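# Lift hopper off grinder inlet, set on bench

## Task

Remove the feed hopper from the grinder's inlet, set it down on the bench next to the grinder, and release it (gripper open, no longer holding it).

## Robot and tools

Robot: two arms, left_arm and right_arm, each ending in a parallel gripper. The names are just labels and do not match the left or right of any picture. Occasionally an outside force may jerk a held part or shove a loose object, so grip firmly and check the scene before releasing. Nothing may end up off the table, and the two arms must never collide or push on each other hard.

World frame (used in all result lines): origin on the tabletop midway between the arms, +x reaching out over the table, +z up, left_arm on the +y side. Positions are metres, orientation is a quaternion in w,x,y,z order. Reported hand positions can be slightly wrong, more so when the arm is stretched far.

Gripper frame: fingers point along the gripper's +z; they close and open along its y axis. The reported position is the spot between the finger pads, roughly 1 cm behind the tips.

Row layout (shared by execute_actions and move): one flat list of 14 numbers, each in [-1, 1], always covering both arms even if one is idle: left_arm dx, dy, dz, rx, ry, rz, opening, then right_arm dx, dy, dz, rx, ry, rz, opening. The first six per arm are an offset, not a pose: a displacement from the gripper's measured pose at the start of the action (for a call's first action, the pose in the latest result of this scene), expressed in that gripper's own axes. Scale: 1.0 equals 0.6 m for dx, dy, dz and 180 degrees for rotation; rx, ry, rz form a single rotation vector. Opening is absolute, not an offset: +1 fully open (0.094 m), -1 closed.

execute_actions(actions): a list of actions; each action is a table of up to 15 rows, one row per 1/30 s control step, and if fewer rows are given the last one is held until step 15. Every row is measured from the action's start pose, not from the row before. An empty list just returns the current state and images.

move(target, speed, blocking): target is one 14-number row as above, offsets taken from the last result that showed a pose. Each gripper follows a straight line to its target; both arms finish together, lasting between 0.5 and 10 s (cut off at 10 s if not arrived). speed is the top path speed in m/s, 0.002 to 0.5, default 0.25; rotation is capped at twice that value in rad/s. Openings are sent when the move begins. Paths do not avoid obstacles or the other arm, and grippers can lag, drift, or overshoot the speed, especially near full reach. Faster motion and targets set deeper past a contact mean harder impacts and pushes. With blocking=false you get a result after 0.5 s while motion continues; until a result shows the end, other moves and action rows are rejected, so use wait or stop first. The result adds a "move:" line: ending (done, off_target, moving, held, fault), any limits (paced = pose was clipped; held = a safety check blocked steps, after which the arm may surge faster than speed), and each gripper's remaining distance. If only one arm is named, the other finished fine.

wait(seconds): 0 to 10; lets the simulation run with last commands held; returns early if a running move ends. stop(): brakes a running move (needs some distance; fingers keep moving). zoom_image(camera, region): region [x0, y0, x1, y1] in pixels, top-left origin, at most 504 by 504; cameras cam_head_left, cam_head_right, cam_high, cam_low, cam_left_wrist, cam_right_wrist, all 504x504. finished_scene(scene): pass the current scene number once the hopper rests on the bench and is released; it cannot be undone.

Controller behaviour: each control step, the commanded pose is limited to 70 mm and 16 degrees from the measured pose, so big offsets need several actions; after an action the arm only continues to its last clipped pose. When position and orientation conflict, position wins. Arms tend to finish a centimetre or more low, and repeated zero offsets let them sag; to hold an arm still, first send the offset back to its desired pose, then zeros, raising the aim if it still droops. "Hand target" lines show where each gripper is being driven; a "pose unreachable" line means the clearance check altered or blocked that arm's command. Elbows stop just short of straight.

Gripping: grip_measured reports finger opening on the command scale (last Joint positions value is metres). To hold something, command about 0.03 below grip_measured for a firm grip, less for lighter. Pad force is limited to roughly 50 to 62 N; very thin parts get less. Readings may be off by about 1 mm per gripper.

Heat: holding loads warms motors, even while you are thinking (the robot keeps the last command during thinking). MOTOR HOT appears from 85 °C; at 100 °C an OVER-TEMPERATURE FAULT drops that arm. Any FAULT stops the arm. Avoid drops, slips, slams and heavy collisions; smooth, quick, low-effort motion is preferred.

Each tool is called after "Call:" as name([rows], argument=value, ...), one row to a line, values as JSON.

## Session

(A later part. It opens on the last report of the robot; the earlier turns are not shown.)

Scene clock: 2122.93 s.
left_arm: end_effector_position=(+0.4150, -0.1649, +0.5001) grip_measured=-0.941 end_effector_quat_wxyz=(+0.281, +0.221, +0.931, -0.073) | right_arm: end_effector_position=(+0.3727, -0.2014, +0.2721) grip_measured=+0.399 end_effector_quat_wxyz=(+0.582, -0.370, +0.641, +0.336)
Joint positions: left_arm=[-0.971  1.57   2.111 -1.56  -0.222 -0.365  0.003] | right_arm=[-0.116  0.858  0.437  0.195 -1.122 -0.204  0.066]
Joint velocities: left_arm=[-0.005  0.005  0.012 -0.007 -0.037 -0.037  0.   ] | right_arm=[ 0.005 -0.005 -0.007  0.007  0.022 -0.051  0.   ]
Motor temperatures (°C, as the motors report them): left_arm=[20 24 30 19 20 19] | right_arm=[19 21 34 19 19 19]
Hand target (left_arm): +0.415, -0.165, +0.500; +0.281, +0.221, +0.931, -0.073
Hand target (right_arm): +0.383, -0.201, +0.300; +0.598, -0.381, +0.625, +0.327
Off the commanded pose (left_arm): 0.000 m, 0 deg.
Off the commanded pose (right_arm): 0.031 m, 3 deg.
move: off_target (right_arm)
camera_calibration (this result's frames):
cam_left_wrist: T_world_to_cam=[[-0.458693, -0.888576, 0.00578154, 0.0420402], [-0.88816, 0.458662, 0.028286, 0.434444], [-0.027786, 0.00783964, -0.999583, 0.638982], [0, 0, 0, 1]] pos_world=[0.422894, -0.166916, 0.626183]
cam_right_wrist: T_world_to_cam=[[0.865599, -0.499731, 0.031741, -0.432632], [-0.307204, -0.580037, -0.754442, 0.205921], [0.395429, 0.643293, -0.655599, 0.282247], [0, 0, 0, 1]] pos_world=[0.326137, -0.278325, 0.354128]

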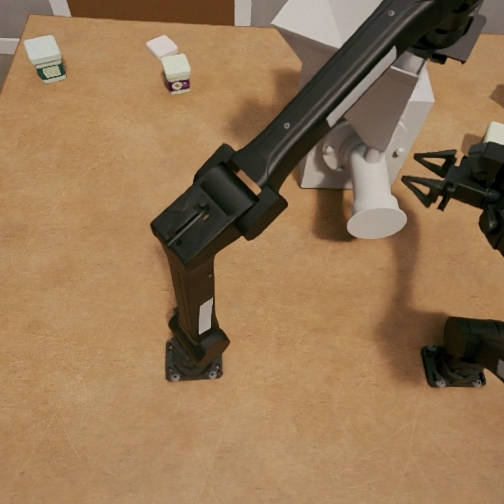

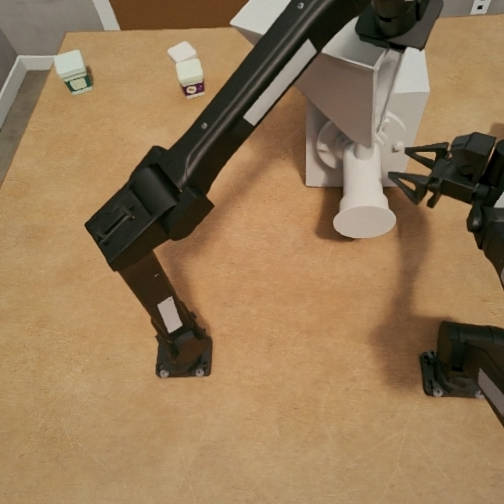

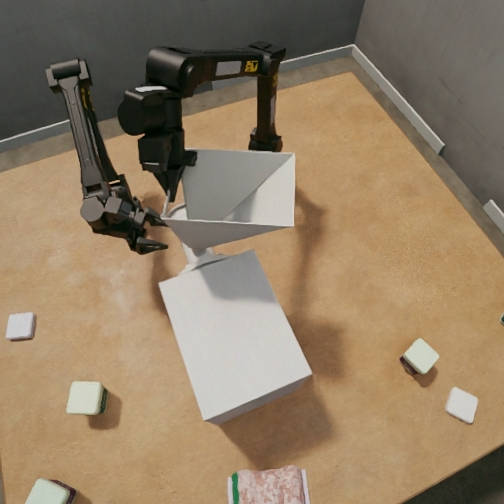

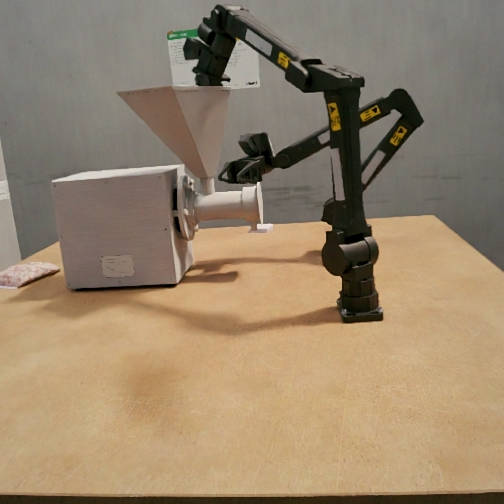

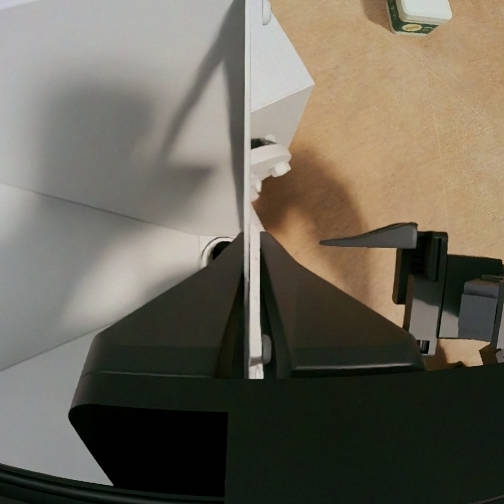

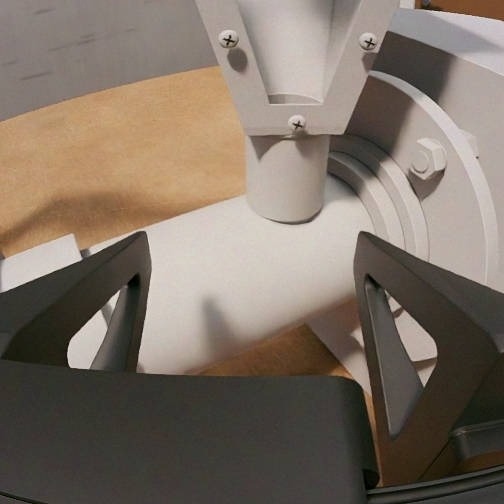

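Call:
move(target=[0,0,0,0,0,0,-1,-0.04,-0.03,0.075,0,0,0,0.4], speed=0.04)

Scene clock: 2146.73 s.
left_arm: end_effector_position=(+0.4150, -0.1649, +0.5001) grip_measured=-0.941 end_effector_quat_wxyz=(+0.281, +0.221, +0.931, -0.073) | right_arm: end_effector_position=(+0.3990, -0.1742, +0.2646) grip_measured=+0.399 end_effector_quat_wxyz=(+0.565, -0.361, +0.659, +0.341)
Joint positions: left_arm=[-0.971  1.57   2.111 -1.56  -0.222 -0.365  0.003] | right_arm=[-0.005  0.96   0.485  0.23  -1.005 -0.166  0.066]
Joint velocities: left_arm=[-0.015  0.005  0.002 -0.017 -0.022 -0.066 -0.001] | right_arm=[ 0.005  0.005 -0.002  0.002 -0.022  0.022 -0.001]
Motor temperatures (°C, as the motors report them): left_arm=[20 24 30 19 20 19] | right_arm=[19 21 37 19 19 19]
Hand target (left_arm): +0.415, -0.165, +0.500; +0.281, +0.221, +0.931, -0.073
Hand target (right_arm): +0.410, -0.170, +0.291; +0.581, -0.371, +0.642, +0.335
Off the commanded pose (left_arm): 0.000 m, 0 deg.
Off the commanded pose (right_arm): 0.030 m, 3 deg.
move: off_target (right_arm)
camera_calibration (this result's frames):
cam_left_wrist: T_world_to_cam=[[-0.458693, -0.888576, 0.00578154, 0.0420402], [-0.88816, 0.458662, 0.028286, 0.434444], [-0.027786, 0.00783964, -0.999583, 0.638982], [0, 0, 0, 1]] pos_world=[0.422894, -0.166916, 0.626183]
cam_right_wrist: T_world_to_cam=[[0.862747, -0.505538, -0.00991652, -0.430465], [-0.350351, -0.583535, -0.732627, 0.23501], [0.364584, 0.635546, -0.680559, 0.267065], [0, 0, 0, 1]] pos_world=[0.356351, -0.250212, 0.349659]

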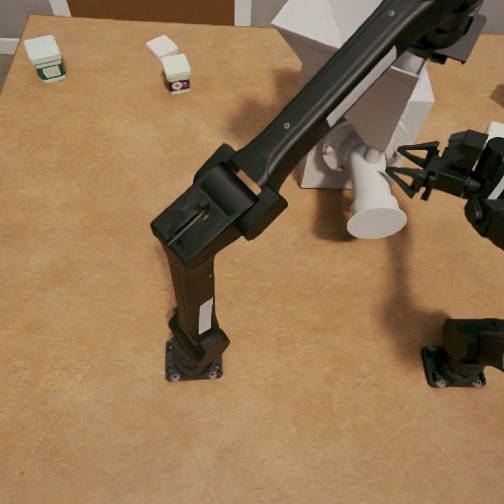

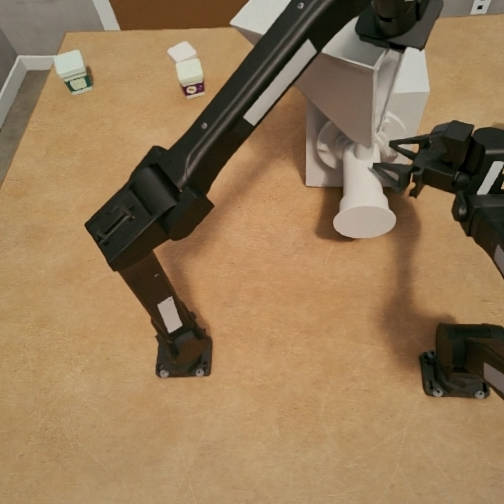

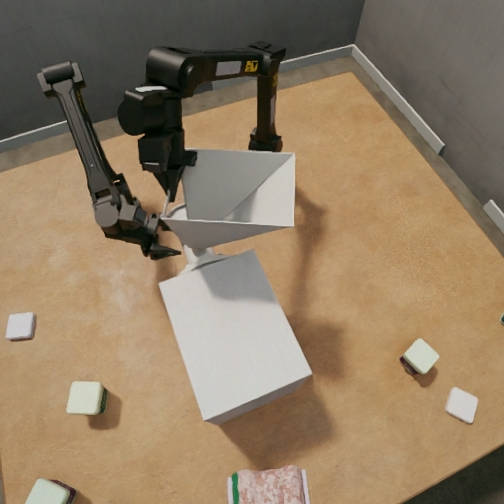

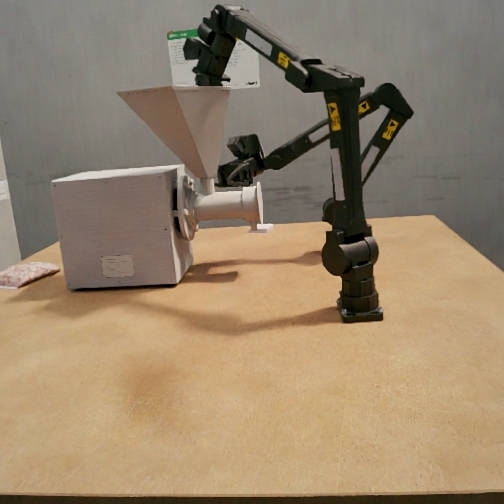

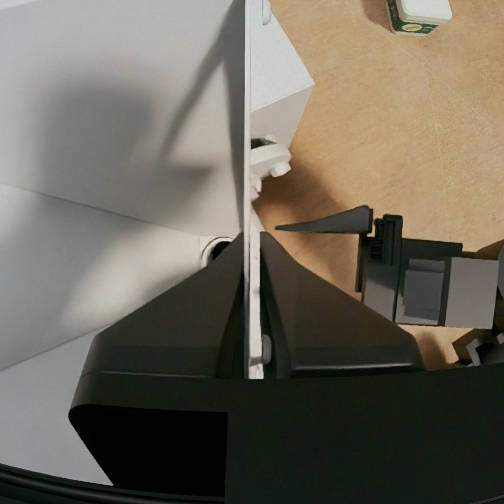

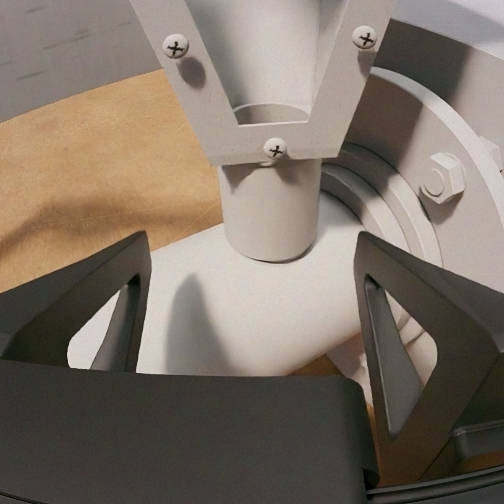

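Call:
move(target=[0,0,0,0,0,0,-1,-0.055,-0.015,0.08,0,-0.03,-0.01,0.4], speed=0.04)

Scene clock: 2155.43 s.
left_arm: end_effector_position=(+0.4150, -0.1649, +0.5001) grip_measured=-0.941 end_effector_quat_wxyz=(+0.281, +0.221, +0.931, -0.073) | right_arm: end_effector_position=(+0.4218, -0.1409, +0.2654) grip_measured=+0.399 end_effector_quat_wxyz=(+0.584, -0.349, +0.644, +0.350)
Joint positions: left_arm=[-0.971  1.57   2.111 -1.56  -0.222 -0.365  0.003] | right_arm=[ 0.105  1.078  0.498  0.461 -0.897 -0.049  0.066]
Joint velocities: left_arm=[-0.005 -0.005 -0.002 -0.032 -0.081  0.022  0.   ] | right_arm=[-0.024 -0.005 -0.002 -0.002  0.022  0.022  0.   ]
Motor temperatures (°C, as the motors report them): left_arm=[20 24 30 19 20 19] | right_arm=[19 21 37 19 19 19]
Hand target (left_arm): +0.415, -0.165, +0.500; +0.281, +0.221, +0.931, -0.073
Hand target (right_arm): +0.433, -0.135, +0.290; +0.600, -0.356, +0.627, +0.347
Off the commanded pose (left_arm): 0.000 m, 0 deg.
Off the commanded pose (right_arm): 0.029 m, 3 deg.
move: off_target (right_arm)
camera_calibration (this result's frames):
cam_left_wrist: T_world_to_cam=[[-0.458693, -0.888576, 0.00578154, 0.0420402], [-0.88816, 0.458662, 0.028286, 0.434444], [-0.027786, 0.00783964, -0.999583, 0.638982], [0, 0, 0, 1]] pos_world=[0.422894, -0.166916, 0.626183]
cam_right_wrist: T_world_to_cam=[[0.858728, -0.512295, -0.011798, -0.431984], [-0.334717, -0.543335, -0.769904, 0.271951], [0.388008, 0.665087, -0.638051, 0.221117], [0, 0, 0, 1]] pos_world=[0.376188, -0.220604, 0.345363]

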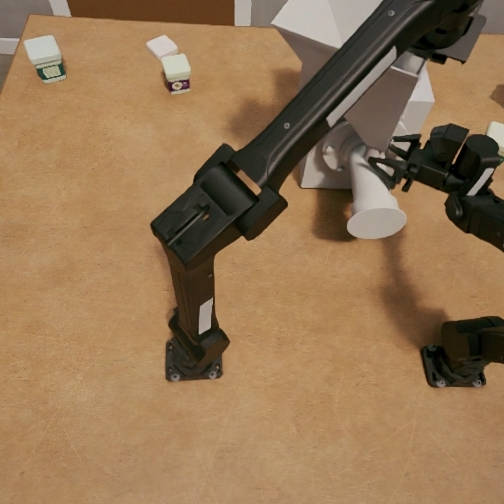

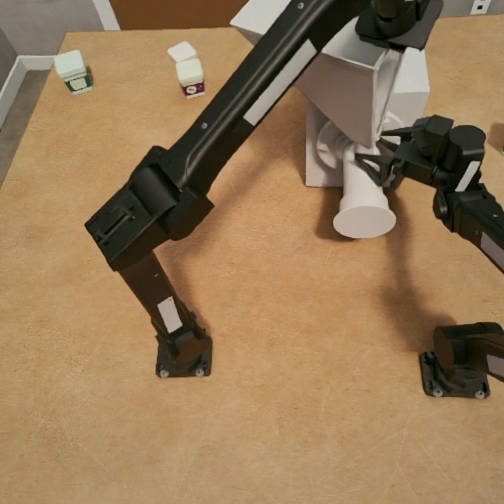

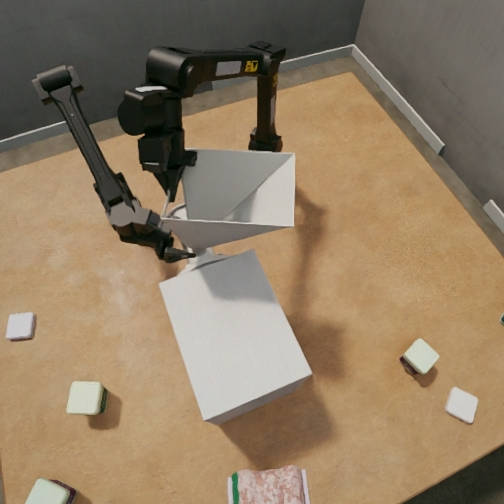

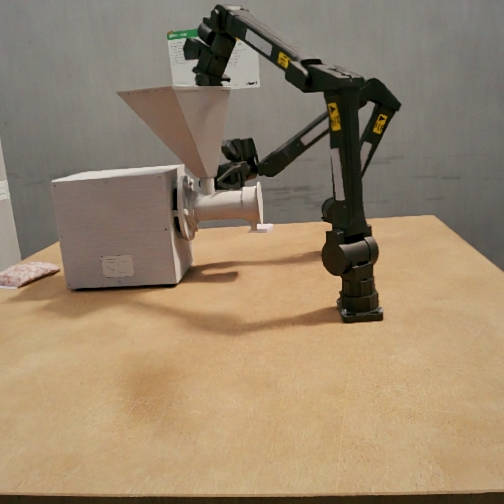

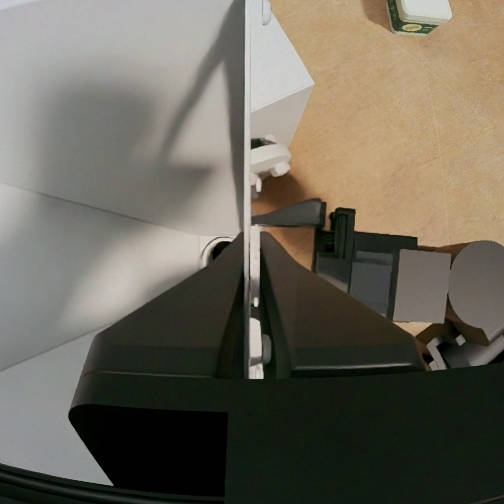

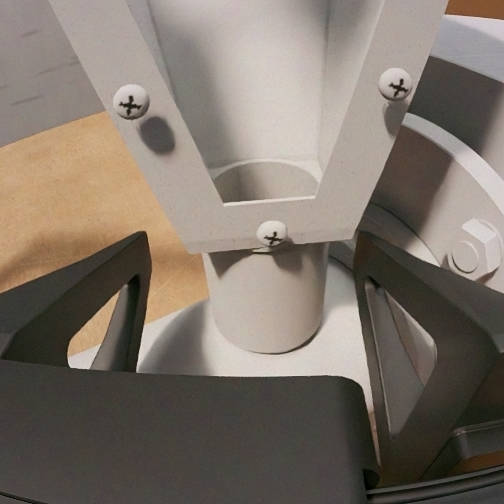

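Call:
execute_actions([
  [[0,0,0,0,0,0,-1,-0.041,0,0.018,0,-0.015,0,0.0]],
  [[0,0,0,0,0,0,-1,-0.041,0,0.018,0,-0.015,0,-0.3]],
  [[0,0,0,0,0,0,-1,-0.041,0,0.018,0,-0.015,0,-0.3]],
])

Scene clock: 2164.67 s.
left_arm: end_effector_position=(+0.4153, -0.1643, +0.5002) grip_measured=-0.941 end_effector_quat_wxyz=(+0.281, +0.220, +0.931, -0.073) | right_arm: end_effector_position=(+0.4276, -0.1395, +0.2713) grip_measured=-0.164 end_effector_quat_wxyz=(+0.591, -0.319, +0.652, +0.353)
Joint positions: left_arm=[-0.97   1.57   2.111 -1.561 -0.222 -0.366  0.003] | right_arm=[ 0.123  1.079  0.496  0.505 -0.837  0.025  0.039]
Joint velocities: left_arm=[-0.005 -0.005  0.002  0.002 -0.007 -0.095 -0.001] | right_arm=[-0.015  0.005 -0.002 -0.012 -0.007 -0.037  0.   ]
Motor temperatures (°C, as the motors report them): left_arm=[20 24 30 19 20 19] | right_arm=[19 21 37 19 19 19]
Hand target (left_arm): +0.415, -0.165, +0.500; +0.281, +0.220, +0.931, -0.073
Hand target (right_arm): +0.434, -0.131, +0.295; +0.604, -0.314, +0.637, +0.361
Off the commanded pose (left_arm): 0.000 m, 0 deg.
Off the commanded pose (right_arm): 0.027 m, 3 deg.
camera_calibration (this result's frames):
cam_left_wrist: T_world_to_cam=[[-0.456544, -0.889677, 0.0064755, 0.0413258], [-0.889246, 0.456531, 0.0286445, 0.434303], [-0.0284406, 0.00731913, -0.999569, 0.639265], [0, 0, 0, 1]] pos_world=[0.42325, -0.166185, 0.626282]
cam_right_wrist: T_world_to_cam=[[0.833383, -0.550294, -0.0514708, -0.419937], [-0.376071, -0.49635, -0.782436, 0.306795], [0.405023, 0.671426, -0.6206, 0.210542], [0, 0, 0, 1]] pos_world=[0.380071, -0.220175, 0.349095]

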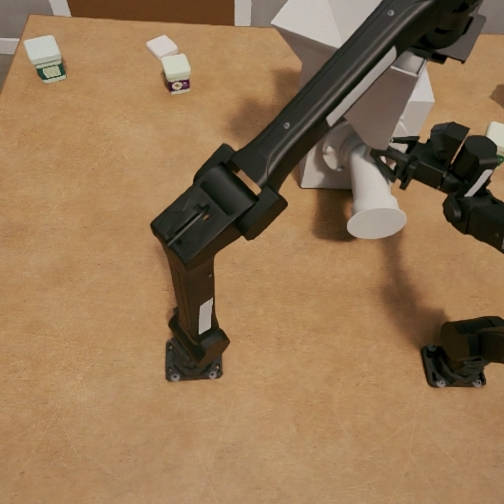

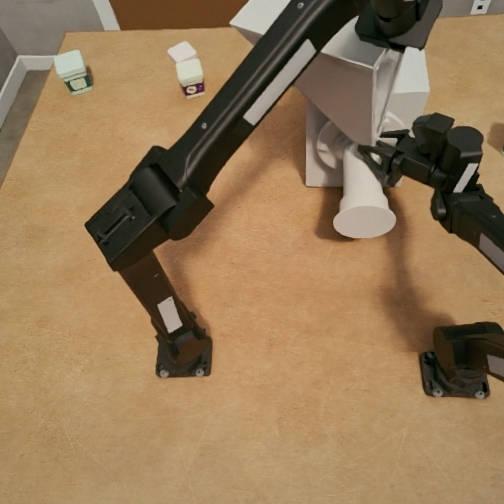

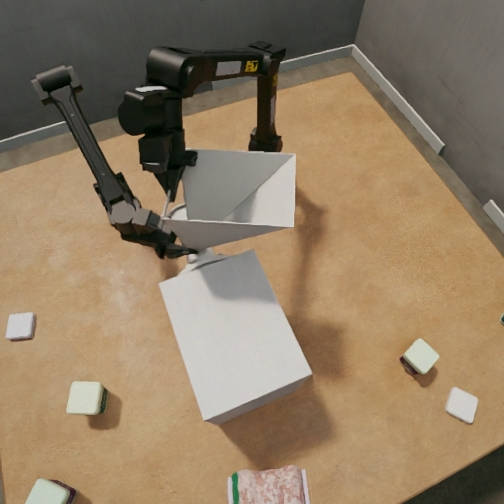

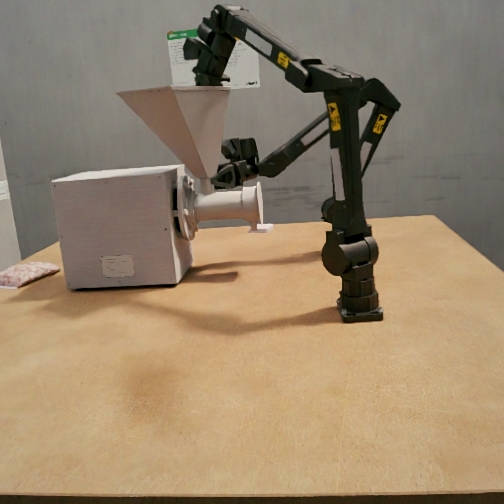

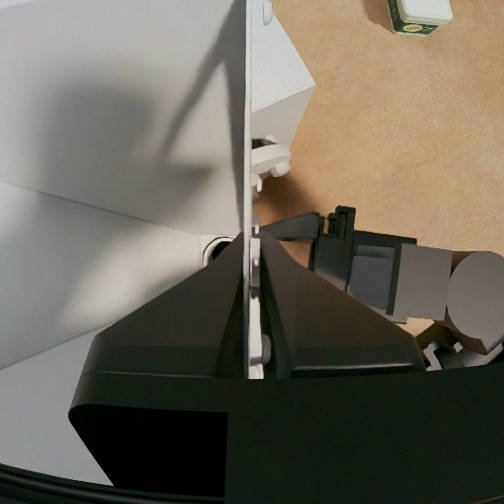

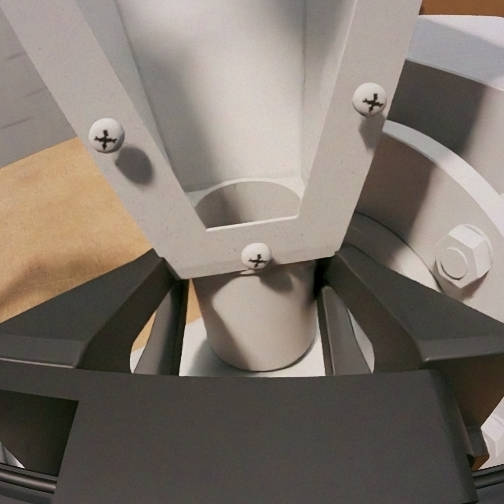

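Call:
execute_actions([
  [[-0.0278,-0.0006,-0.0415,0,0,0,-1,-0.0996,0.0083,-0.0054,0,0,0,-0.3]],
  [[-0.0278,-0.0006,-0.0415,0,0,0,-1,-0.0996,0.0083,-0.0054,0,0,0,-0.3]],
  [[0,0,0,0,0,0,-1,-0.045,0,0,0,0,0,-0.3]],
])

Scene clock: 2174.40 s.
left_arm: end_effector_position=(+0.4247, -0.1678, +0.5008) grip_measured=-0.941 end_effector_quat_wxyz=(+0.249, +0.205, +0.945, -0.059) | right_arm: end_effector_position=(+0.4233, -0.1441, +0.2685) grip_measured=-0.183 end_effector_quat_wxyz=(+0.518, -0.314, +0.726, +0.327)
Joint positions: left_arm=[-0.957  1.667  2.266 -1.694 -0.209 -0.402  0.003] | right_arm=[ 0.131  0.986  0.593  0.033 -0.776 -0.102  0.038]
Joint velocities: left_arm=[-0.005  0.005 -0.002  0.007 -0.022 -0.022  0.001] | right_arm=[-0.005  0.005 -0.002 -0.012  0.066 -0.007  0.   ]
Motor temperatures (°C, as the motors report them): left_arm=[20 24 30 19 20 19] | right_arm=[19 21 37 19 19 19]
Hand target (left_arm): +0.424, -0.168, +0.502; +0.250, +0.209, +0.944, -0.058
Hand target (right_arm): +0.429, -0.142, +0.296; +0.527, -0.309, +0.718, +0.333
Off the commanded pose (left_arm): 0.001 m, 1 deg.
Off the commanded pose (right_arm): 0.029 m, 2 deg.
camera_calibration (this result's frames):
cam_left_wrist: T_world_to_cam=[[-0.422844, -0.906197, 0.00321969, 0.0270357], [-0.90136, 0.420949, 0.10175, 0.40679], [-0.0935609, 0.0401223, -0.994805, 0.670988], [0, 0, 0, 1]] pos_world=[0.440874, -0.17366, 0.626024]
cam_right_wrist: T_world_to_cam=[[0.800439, -0.587552, -0.118661, -0.392349], [-0.51507, -0.57294, -0.637528, 0.309638], [0.306596, 0.571421, -0.761234, 0.278698], [0, 0, 0, 1]] pos_world=[0.38809, -0.212375, 0.363001]

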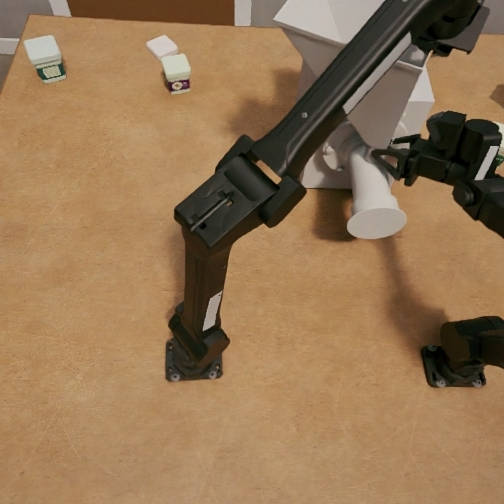

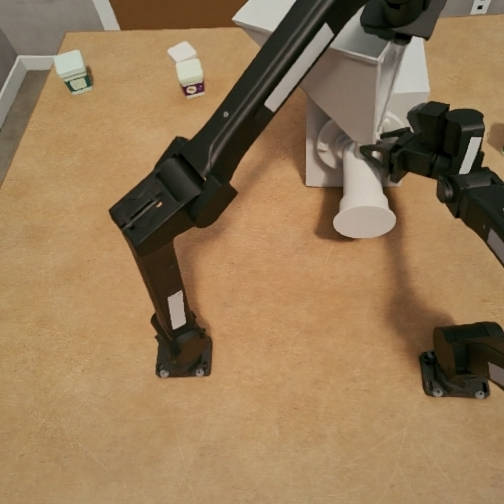

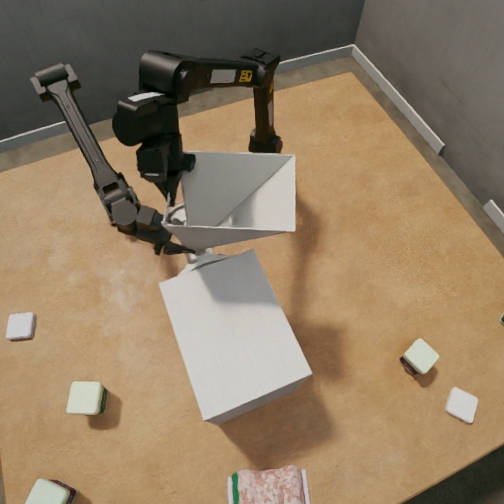

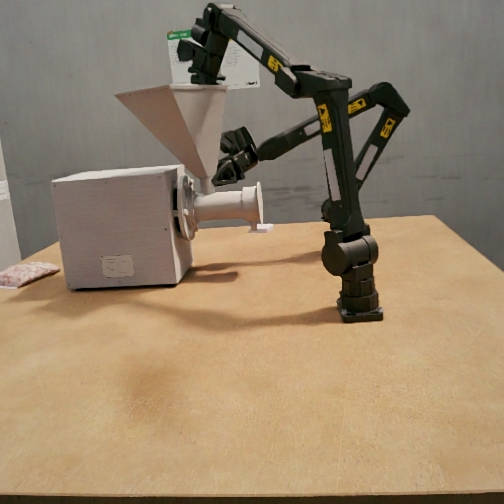

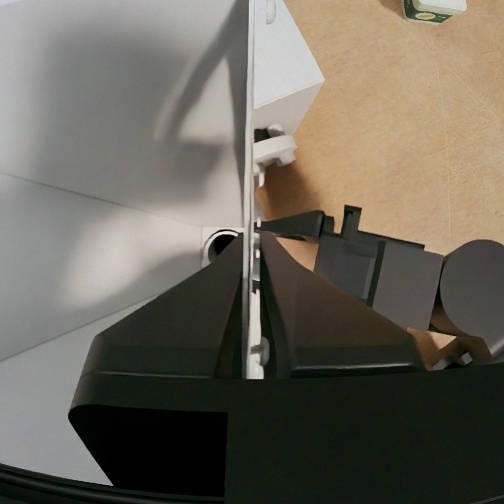

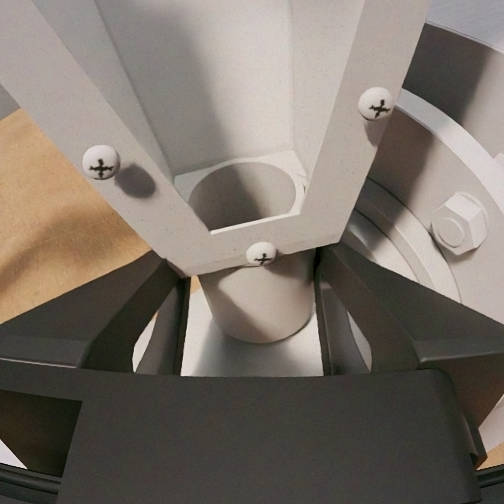

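Call:
execute_actions([
  [[0,0,0,0,-0.035,0,-1,-0.04,0,0,0,0,0,-0.11]],
  [[0,0,0,0,0,0,-1,-0.03,0,0,0,-0.09,0,-0.11]],
  [[0,0,0,0,0,0,-1,-0.04,0,0,0,-0.05,0,-0.11]],
  [[0,0,0,0,0,0,-1,-0.04,0,0,0,0,0,-0.11]],
])

Scene clock: 2186.90 s.
left_arm: end_effector_position=(+0.4190, -0.1614, +0.5004) grip_measured=-0.941 end_effector_quat_wxyz=(+0.286, +0.188, +0.937, -0.074) | right_arm: end_effector_position=(+0.4166, -0.1499, +0.2778) grip_measured=-0.111 end_effector_quat_wxyz=(+0.614, -0.237, +0.648, +0.382)
Joint positions: left_arm=[-0.968  1.569  2.107 -1.556 -0.242 -0.426  0.003] | right_arm=[ 0.128  1.049  0.411  0.701 -0.747  0.249  0.042]
Joint velocities: left_arm=[-0.005  0.005 -0.002  0.012 -0.007 -0.066  0.   ] | right_arm=[-0.005 -0.015 -0.012  0.007  0.022 -0.051  0.   ]
Motor temperatures (°C, as the motors report them): left_arm=[20 24 30 19 20 19] | right_arm=[19 21 38 19 19 19]
Hand target (left_arm): +0.419, -0.161, +0.500; +0.286, +0.188, +0.937, -0.074
Hand target (right_arm): +0.423, -0.151, +0.300; +0.629, -0.243, +0.634, +0.379
Off the commanded pose (left_arm): 0.000 m, 0 deg.
Off the commanded pose (right_arm): 0.023 m, 2 deg.
camera_calibration (this result's frames):
cam_left_wrist: T_world_to_cam=[[-0.3999, -0.916208, 0.0253737, 0.00808611], [-0.91613, 0.400406, 0.0195034, 0.443088], [-0.0280289, -0.0154463, -0.999488, 0.635695], [0, 0, 0, 1]] pos_world=[0.426978, -0.160187, 0.626523]
cam_right_wrist: T_world_to_cam=[[0.779539, -0.601955, -0.173116, -0.367635], [-0.445739, -0.338969, -0.828503, 0.368026], [0.44004, 0.723015, -0.532555, 0.194762], [0, 0, 0, 1]] pos_world=[0.364926, -0.237366, 0.344988]

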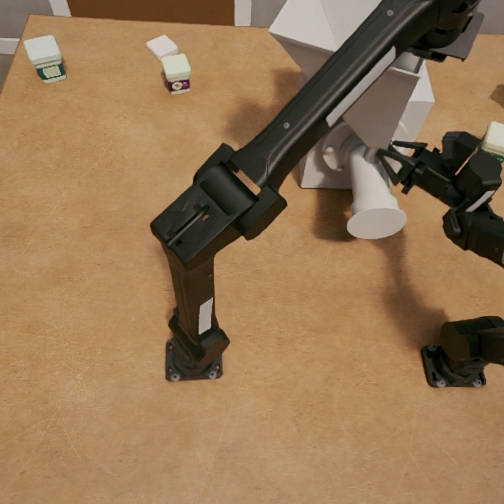

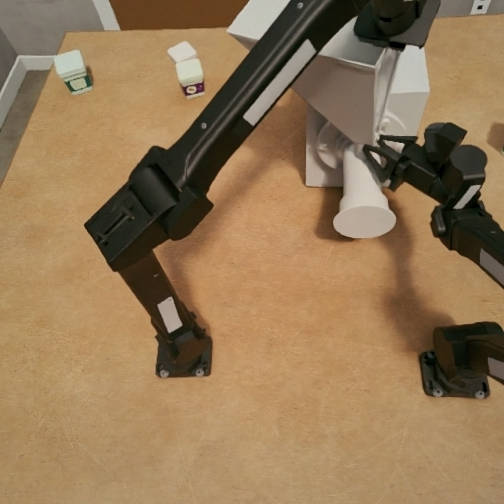

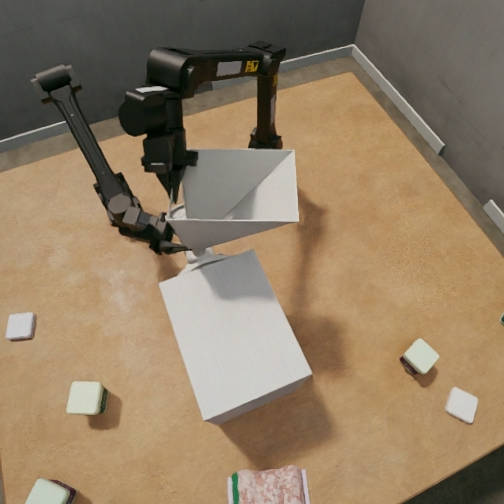

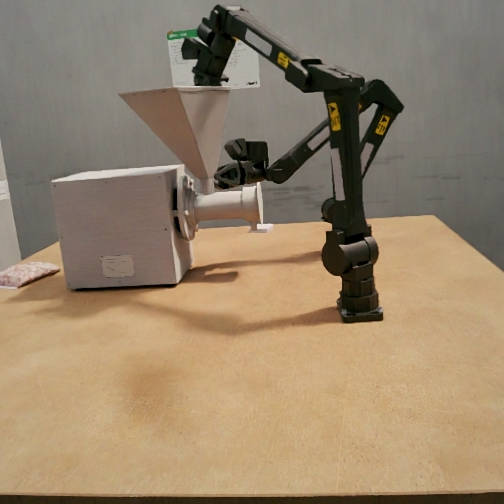

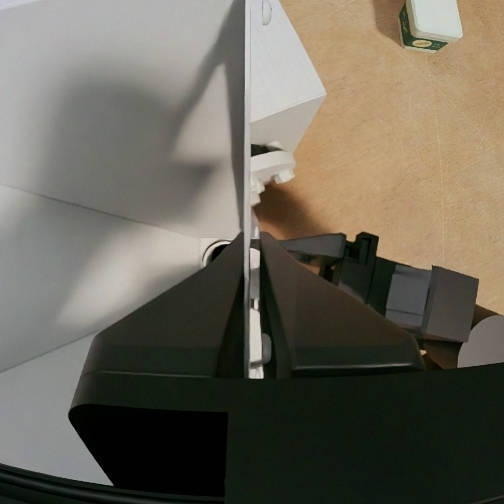

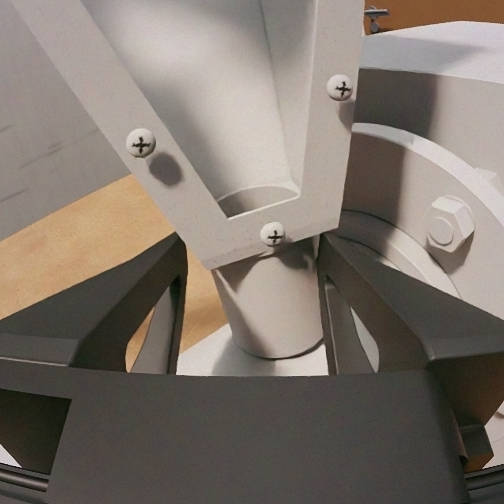

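Call:
move(target=[0,0,0,0,0,0,-1,-0.03,0,-0.15,0,0,0,0.3], speed=0.08)

Scene clock: 2287.53 s.
left_arm: end_effector_position=(+0.4190, -0.1614, +0.5004) grip_measured=-0.941 end_effector_quat_wxyz=(+0.286, +0.188, +0.937, -0.074) | right_arm: end_effector_position=(+0.3632, -0.2221, +0.2926) grip_measured=+0.298 end_effector_quat_wxyz=(+0.617, -0.241, +0.644, +0.382)
Joint positions: left_arm=[-0.968  1.569  2.107 -1.556 -0.242 -0.426  0.003] | right_arm=[-0.166  0.792  0.324  0.576 -1.045  0.289  0.061]
Joint velocities: left_arm=[-0.005 -0.015  0.007 -0.012  0.037 -0.022 -0.   ] | right_arm=[-0.005 -0.005 -0.017  0.017  0.051 -0.022 -0.   ]
Motor temperatures (°C, as the motors report them): left_arm=[20 24 29 19 20 19] | right_arm=[19 21 37 19 19 19]
Hand target (left_arm): +0.419, -0.161, +0.500; +0.286, +0.188, +0.937, -0.074
Hand target (right_arm): +0.363, -0.224, +0.291; +0.615, -0.236, +0.647, +0.384
Off the commanded pose (left_arm): 0.000 m, 0 deg.
Off the commanded pose (right_arm): 0.002 m, 1 deg.
move: done
camera_calibration (this result's frames):
cam_left_wrist: T_world_to_cam=[[-0.3999, -0.916208, 0.0253737, 0.00808611], [-0.91613, 0.400406, 0.0195034, 0.443088], [-0.0280289, -0.0154463, -0.999488, 0.635695], [0, 0, 0, 1]] pos_world=[0.426978, -0.160187, 0.626523]
cam_right_wrist: T_world_to_cam=[[0.784296, -0.598422, -0.163618, -0.370652], [-0.434017, -0.34081, -0.833953, 0.328881], [0.443293, 0.725079, -0.527021, 0.275971], [0, 0, 0, 1]] pos_world=[0.311105, -0.309821, 0.359068]

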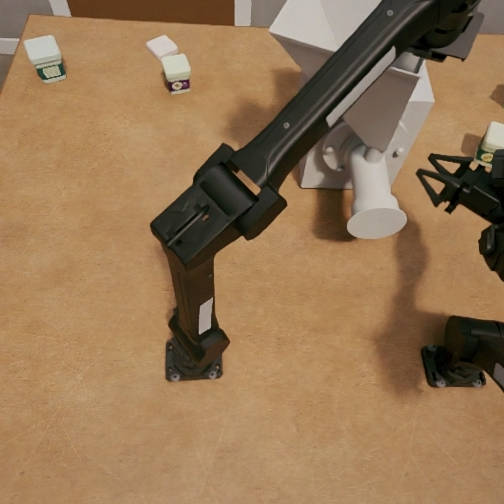

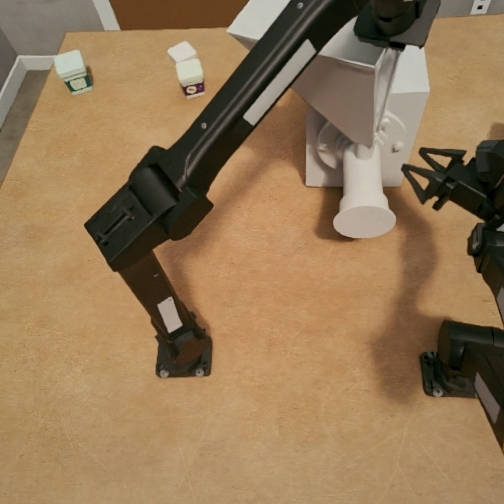

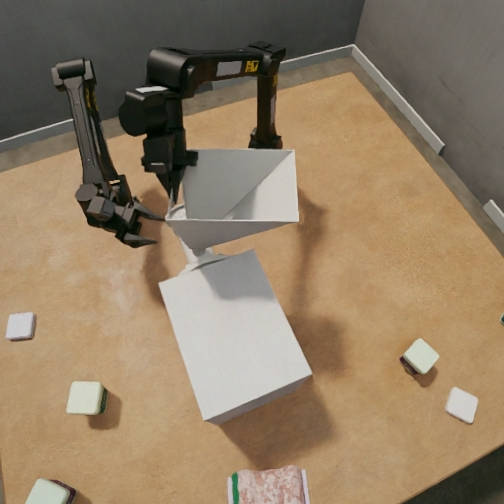

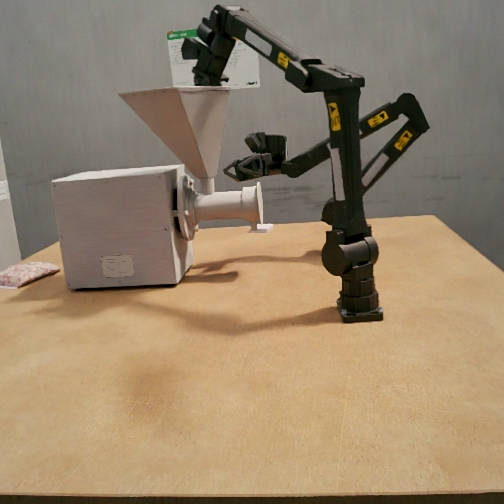

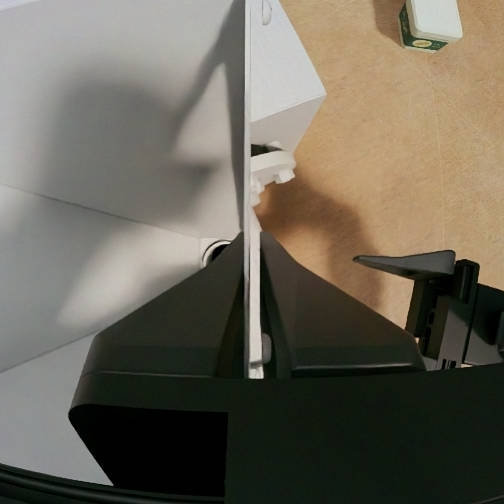

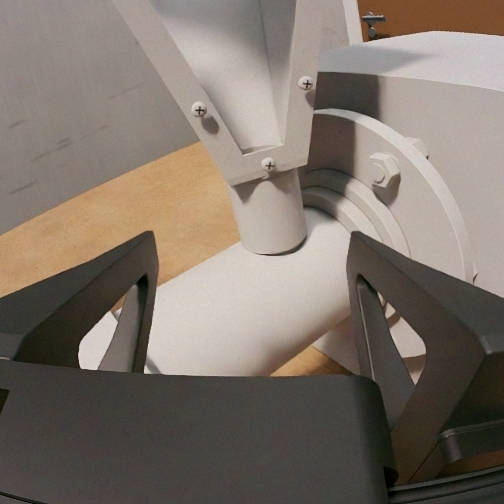

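Call:
move(target=[0.0109,0.0029,-0.0075,0.0783,0.0043,0.1148,-1,-0.064,0.0393,0.007,0.0607,0.0337,-0.0616,1], speed=0.08)

Scene clock: 2301.63 s.
left_arm: end_effector_position=(+0.4124, -0.1593, +0.5004) grip_measured=-0.941 end_effector_quat_wxyz=(+0.259, +0.372, +0.881, -0.136) | right_arm: end_effector_position=(+0.3475, -0.2139, +0.2998) grip_measured=+1.000 end_effector_quat_wxyz=(+0.616, -0.250, +0.703, +0.252)
Joint positions: left_arm=[-0.885  1.522  2.049 -1.504  0.043 -0.021  0.003] | right_arm=[-0.027  0.518  0.396 -0.03  -0.721 -0.053  0.094]
Joint velocities: left_arm=[-0.005  0.005 -0.002  0.002 -0.051 -0.022 -0.   ] | right_arm=[ 0.005  0.005 -0.012 -0.012  0.022 -0.11   0.   ]
Motor temperatures (°C, as the motors report them): left_arm=[20 24 29 19 20 19] | right_arm=[19 21 37 19 19 19]
Hand target (left_arm): +0.412, -0.157, +0.500; +0.261, +0.386, +0.875, -0.134
Hand target (right_arm): +0.349, -0.211, +0.334; +0.636, -0.263, +0.683, +0.244
Off the commanded pose (left_arm): 0.003 m, 2 deg.
Off the commanded pose (right_arm): 0.036 m, 4 deg.
move: off_target (right_arm)
camera_calibration (this result's frames):
cam_left_wrist: T_world_to_cam=[[-0.730606, -0.681561, 0.0411135, 0.173303], [-0.68118, 0.731695, 0.0248336, 0.389334], [-0.0470081, -0.00986213, -0.998846, 0.64391], [0, 0, 0, 1]] pos_world=[0.422092, -0.160407, 0.626373]
cam_right_wrist: T_world_to_cam=[[0.663832, -0.747714, -0.0158648, -0.386662], [-0.507763, -0.435023, -0.743594, 0.309271], [0.549094, 0.501677, -0.668443, 0.238596], [0, 0, 0, 1]] pos_world=[0.282703, -0.274271, 0.383325]

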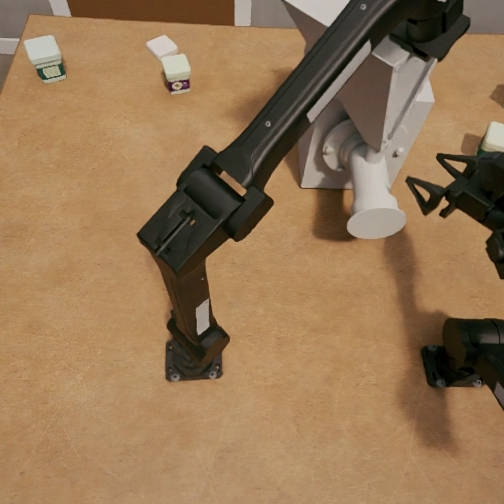

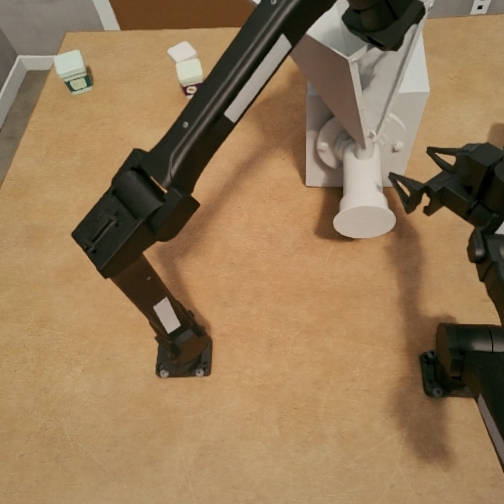

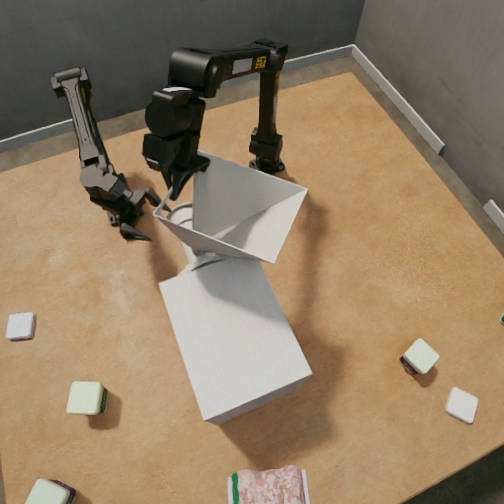

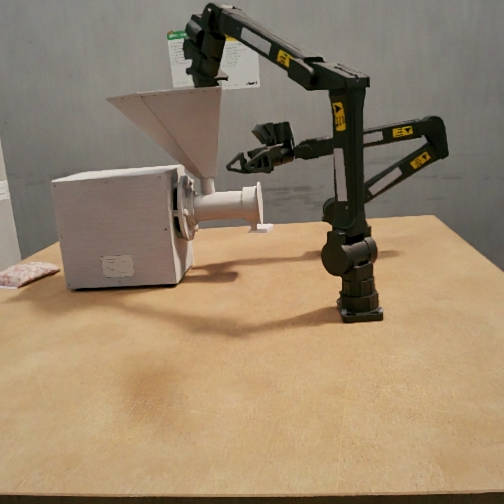

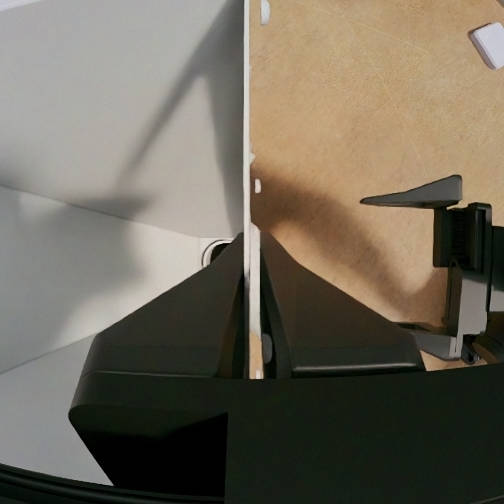

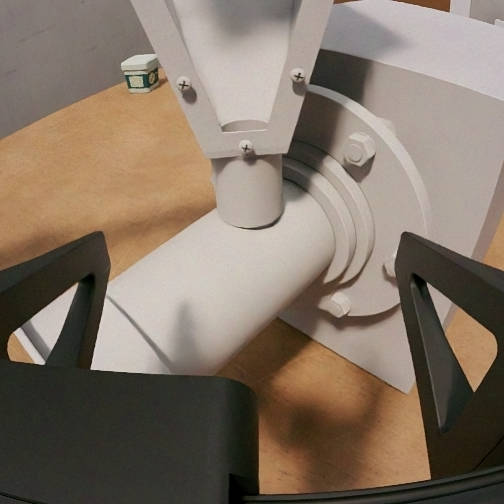

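Call:
move(target=[0,0,0,0,0,0,-1,-0.0787,0,0.083,0,-0.02,0,1], speed=0.06)

Scene clock: 2314.27 s.
left_arm: end_effector_position=(+0.4124, -0.1592, +0.5002) grip_measured=-0.941 end_effector_quat_wxyz=(+0.259, +0.372, +0.881, -0.136) | right_arm: end_effector_position=(+0.3820, -0.1845, +0.3055) grip_measured=+1.000 end_effector_quat_wxyz=(+0.616, -0.238, +0.705, +0.258)
Joint positions: left_arm=[-0.885  1.522  2.048 -1.504  0.043 -0.022  0.003] | right_arm=[ 0.115  0.676  0.447  0.101 -0.572  0.002  0.094]
Joint velocities: left_arm=[ 0.005  0.005 -0.012  0.012  0.037  0.007 -0.002] | right_arm=[-0.005  0.005 -0.012  0.012  0.007 -0.007  0.   ]
Motor temperatures (°C, as the motors report them): left_arm=[20 24 29 19 20 19] | right_arm=[19 21 39 19 19 19]
Hand target (left_arm): +0.412, -0.159, +0.500; +0.259, +0.372, +0.881, -0.136
Hand target (right_arm): +0.388, -0.180, +0.340; +0.638, -0.243, +0.684, +0.259
Off the commanded pose (left_arm): 0.000 m, 0 deg.
Off the commanded pose (right_arm): 0.037 m, 4 deg.
move: off_target (right_arm)
camera_calibration (this result's frames):
cam_left_wrist: T_world_to_cam=[[-0.730373, -0.681797, 0.0413314, 0.173067], [-0.6814, 0.731476, 0.0252283, 0.389193], [-0.0474335, -0.00973716, -0.998827, 0.643917], [0, 0, 0, 1]] pos_world=[0.422143, -0.160419, 0.62619]
cam_right_wrist: T_world_to_cam=[[0.655108, -0.75446, -0.0402926, -0.377871], [-0.521301, -0.412764, -0.746908, 0.354154], [0.546881, 0.51031, -0.663706, 0.209721], [0, 0, 0, 1]] pos_world=[0.317475, -0.24593, 0.388488]

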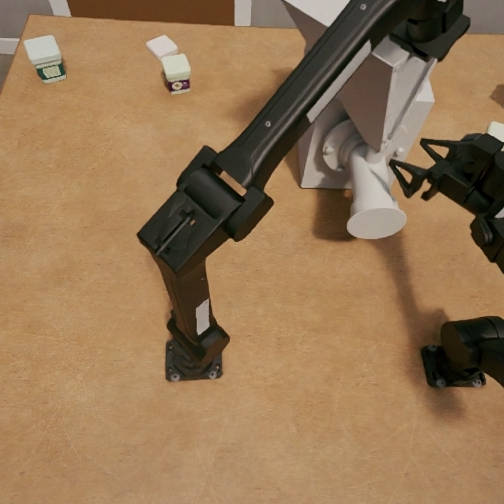

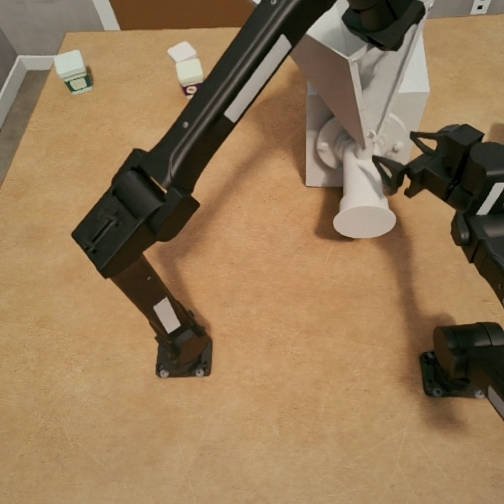

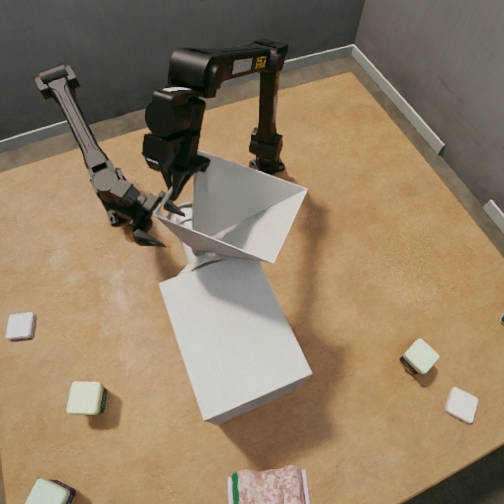

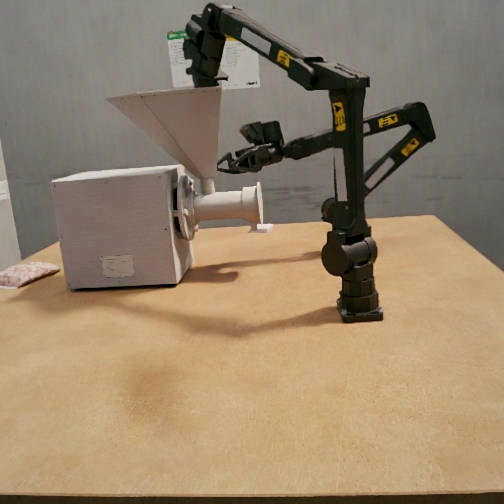

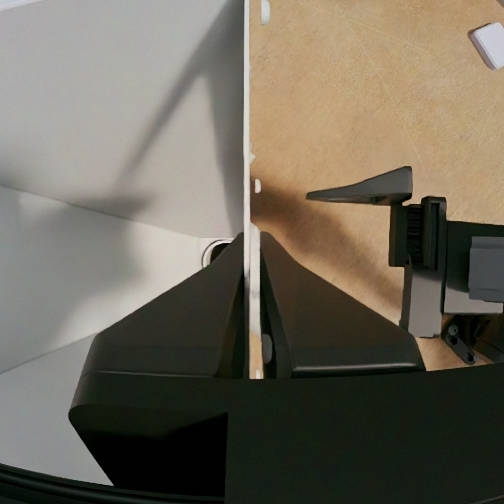

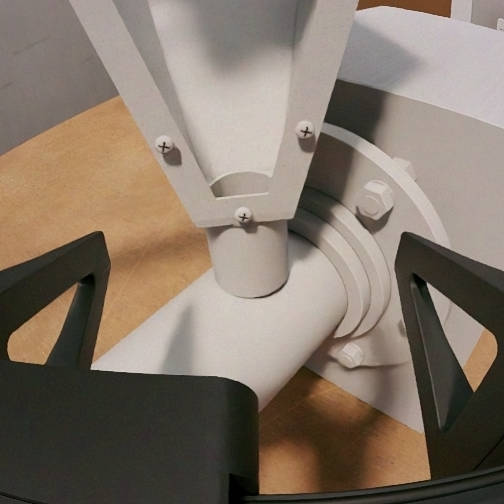

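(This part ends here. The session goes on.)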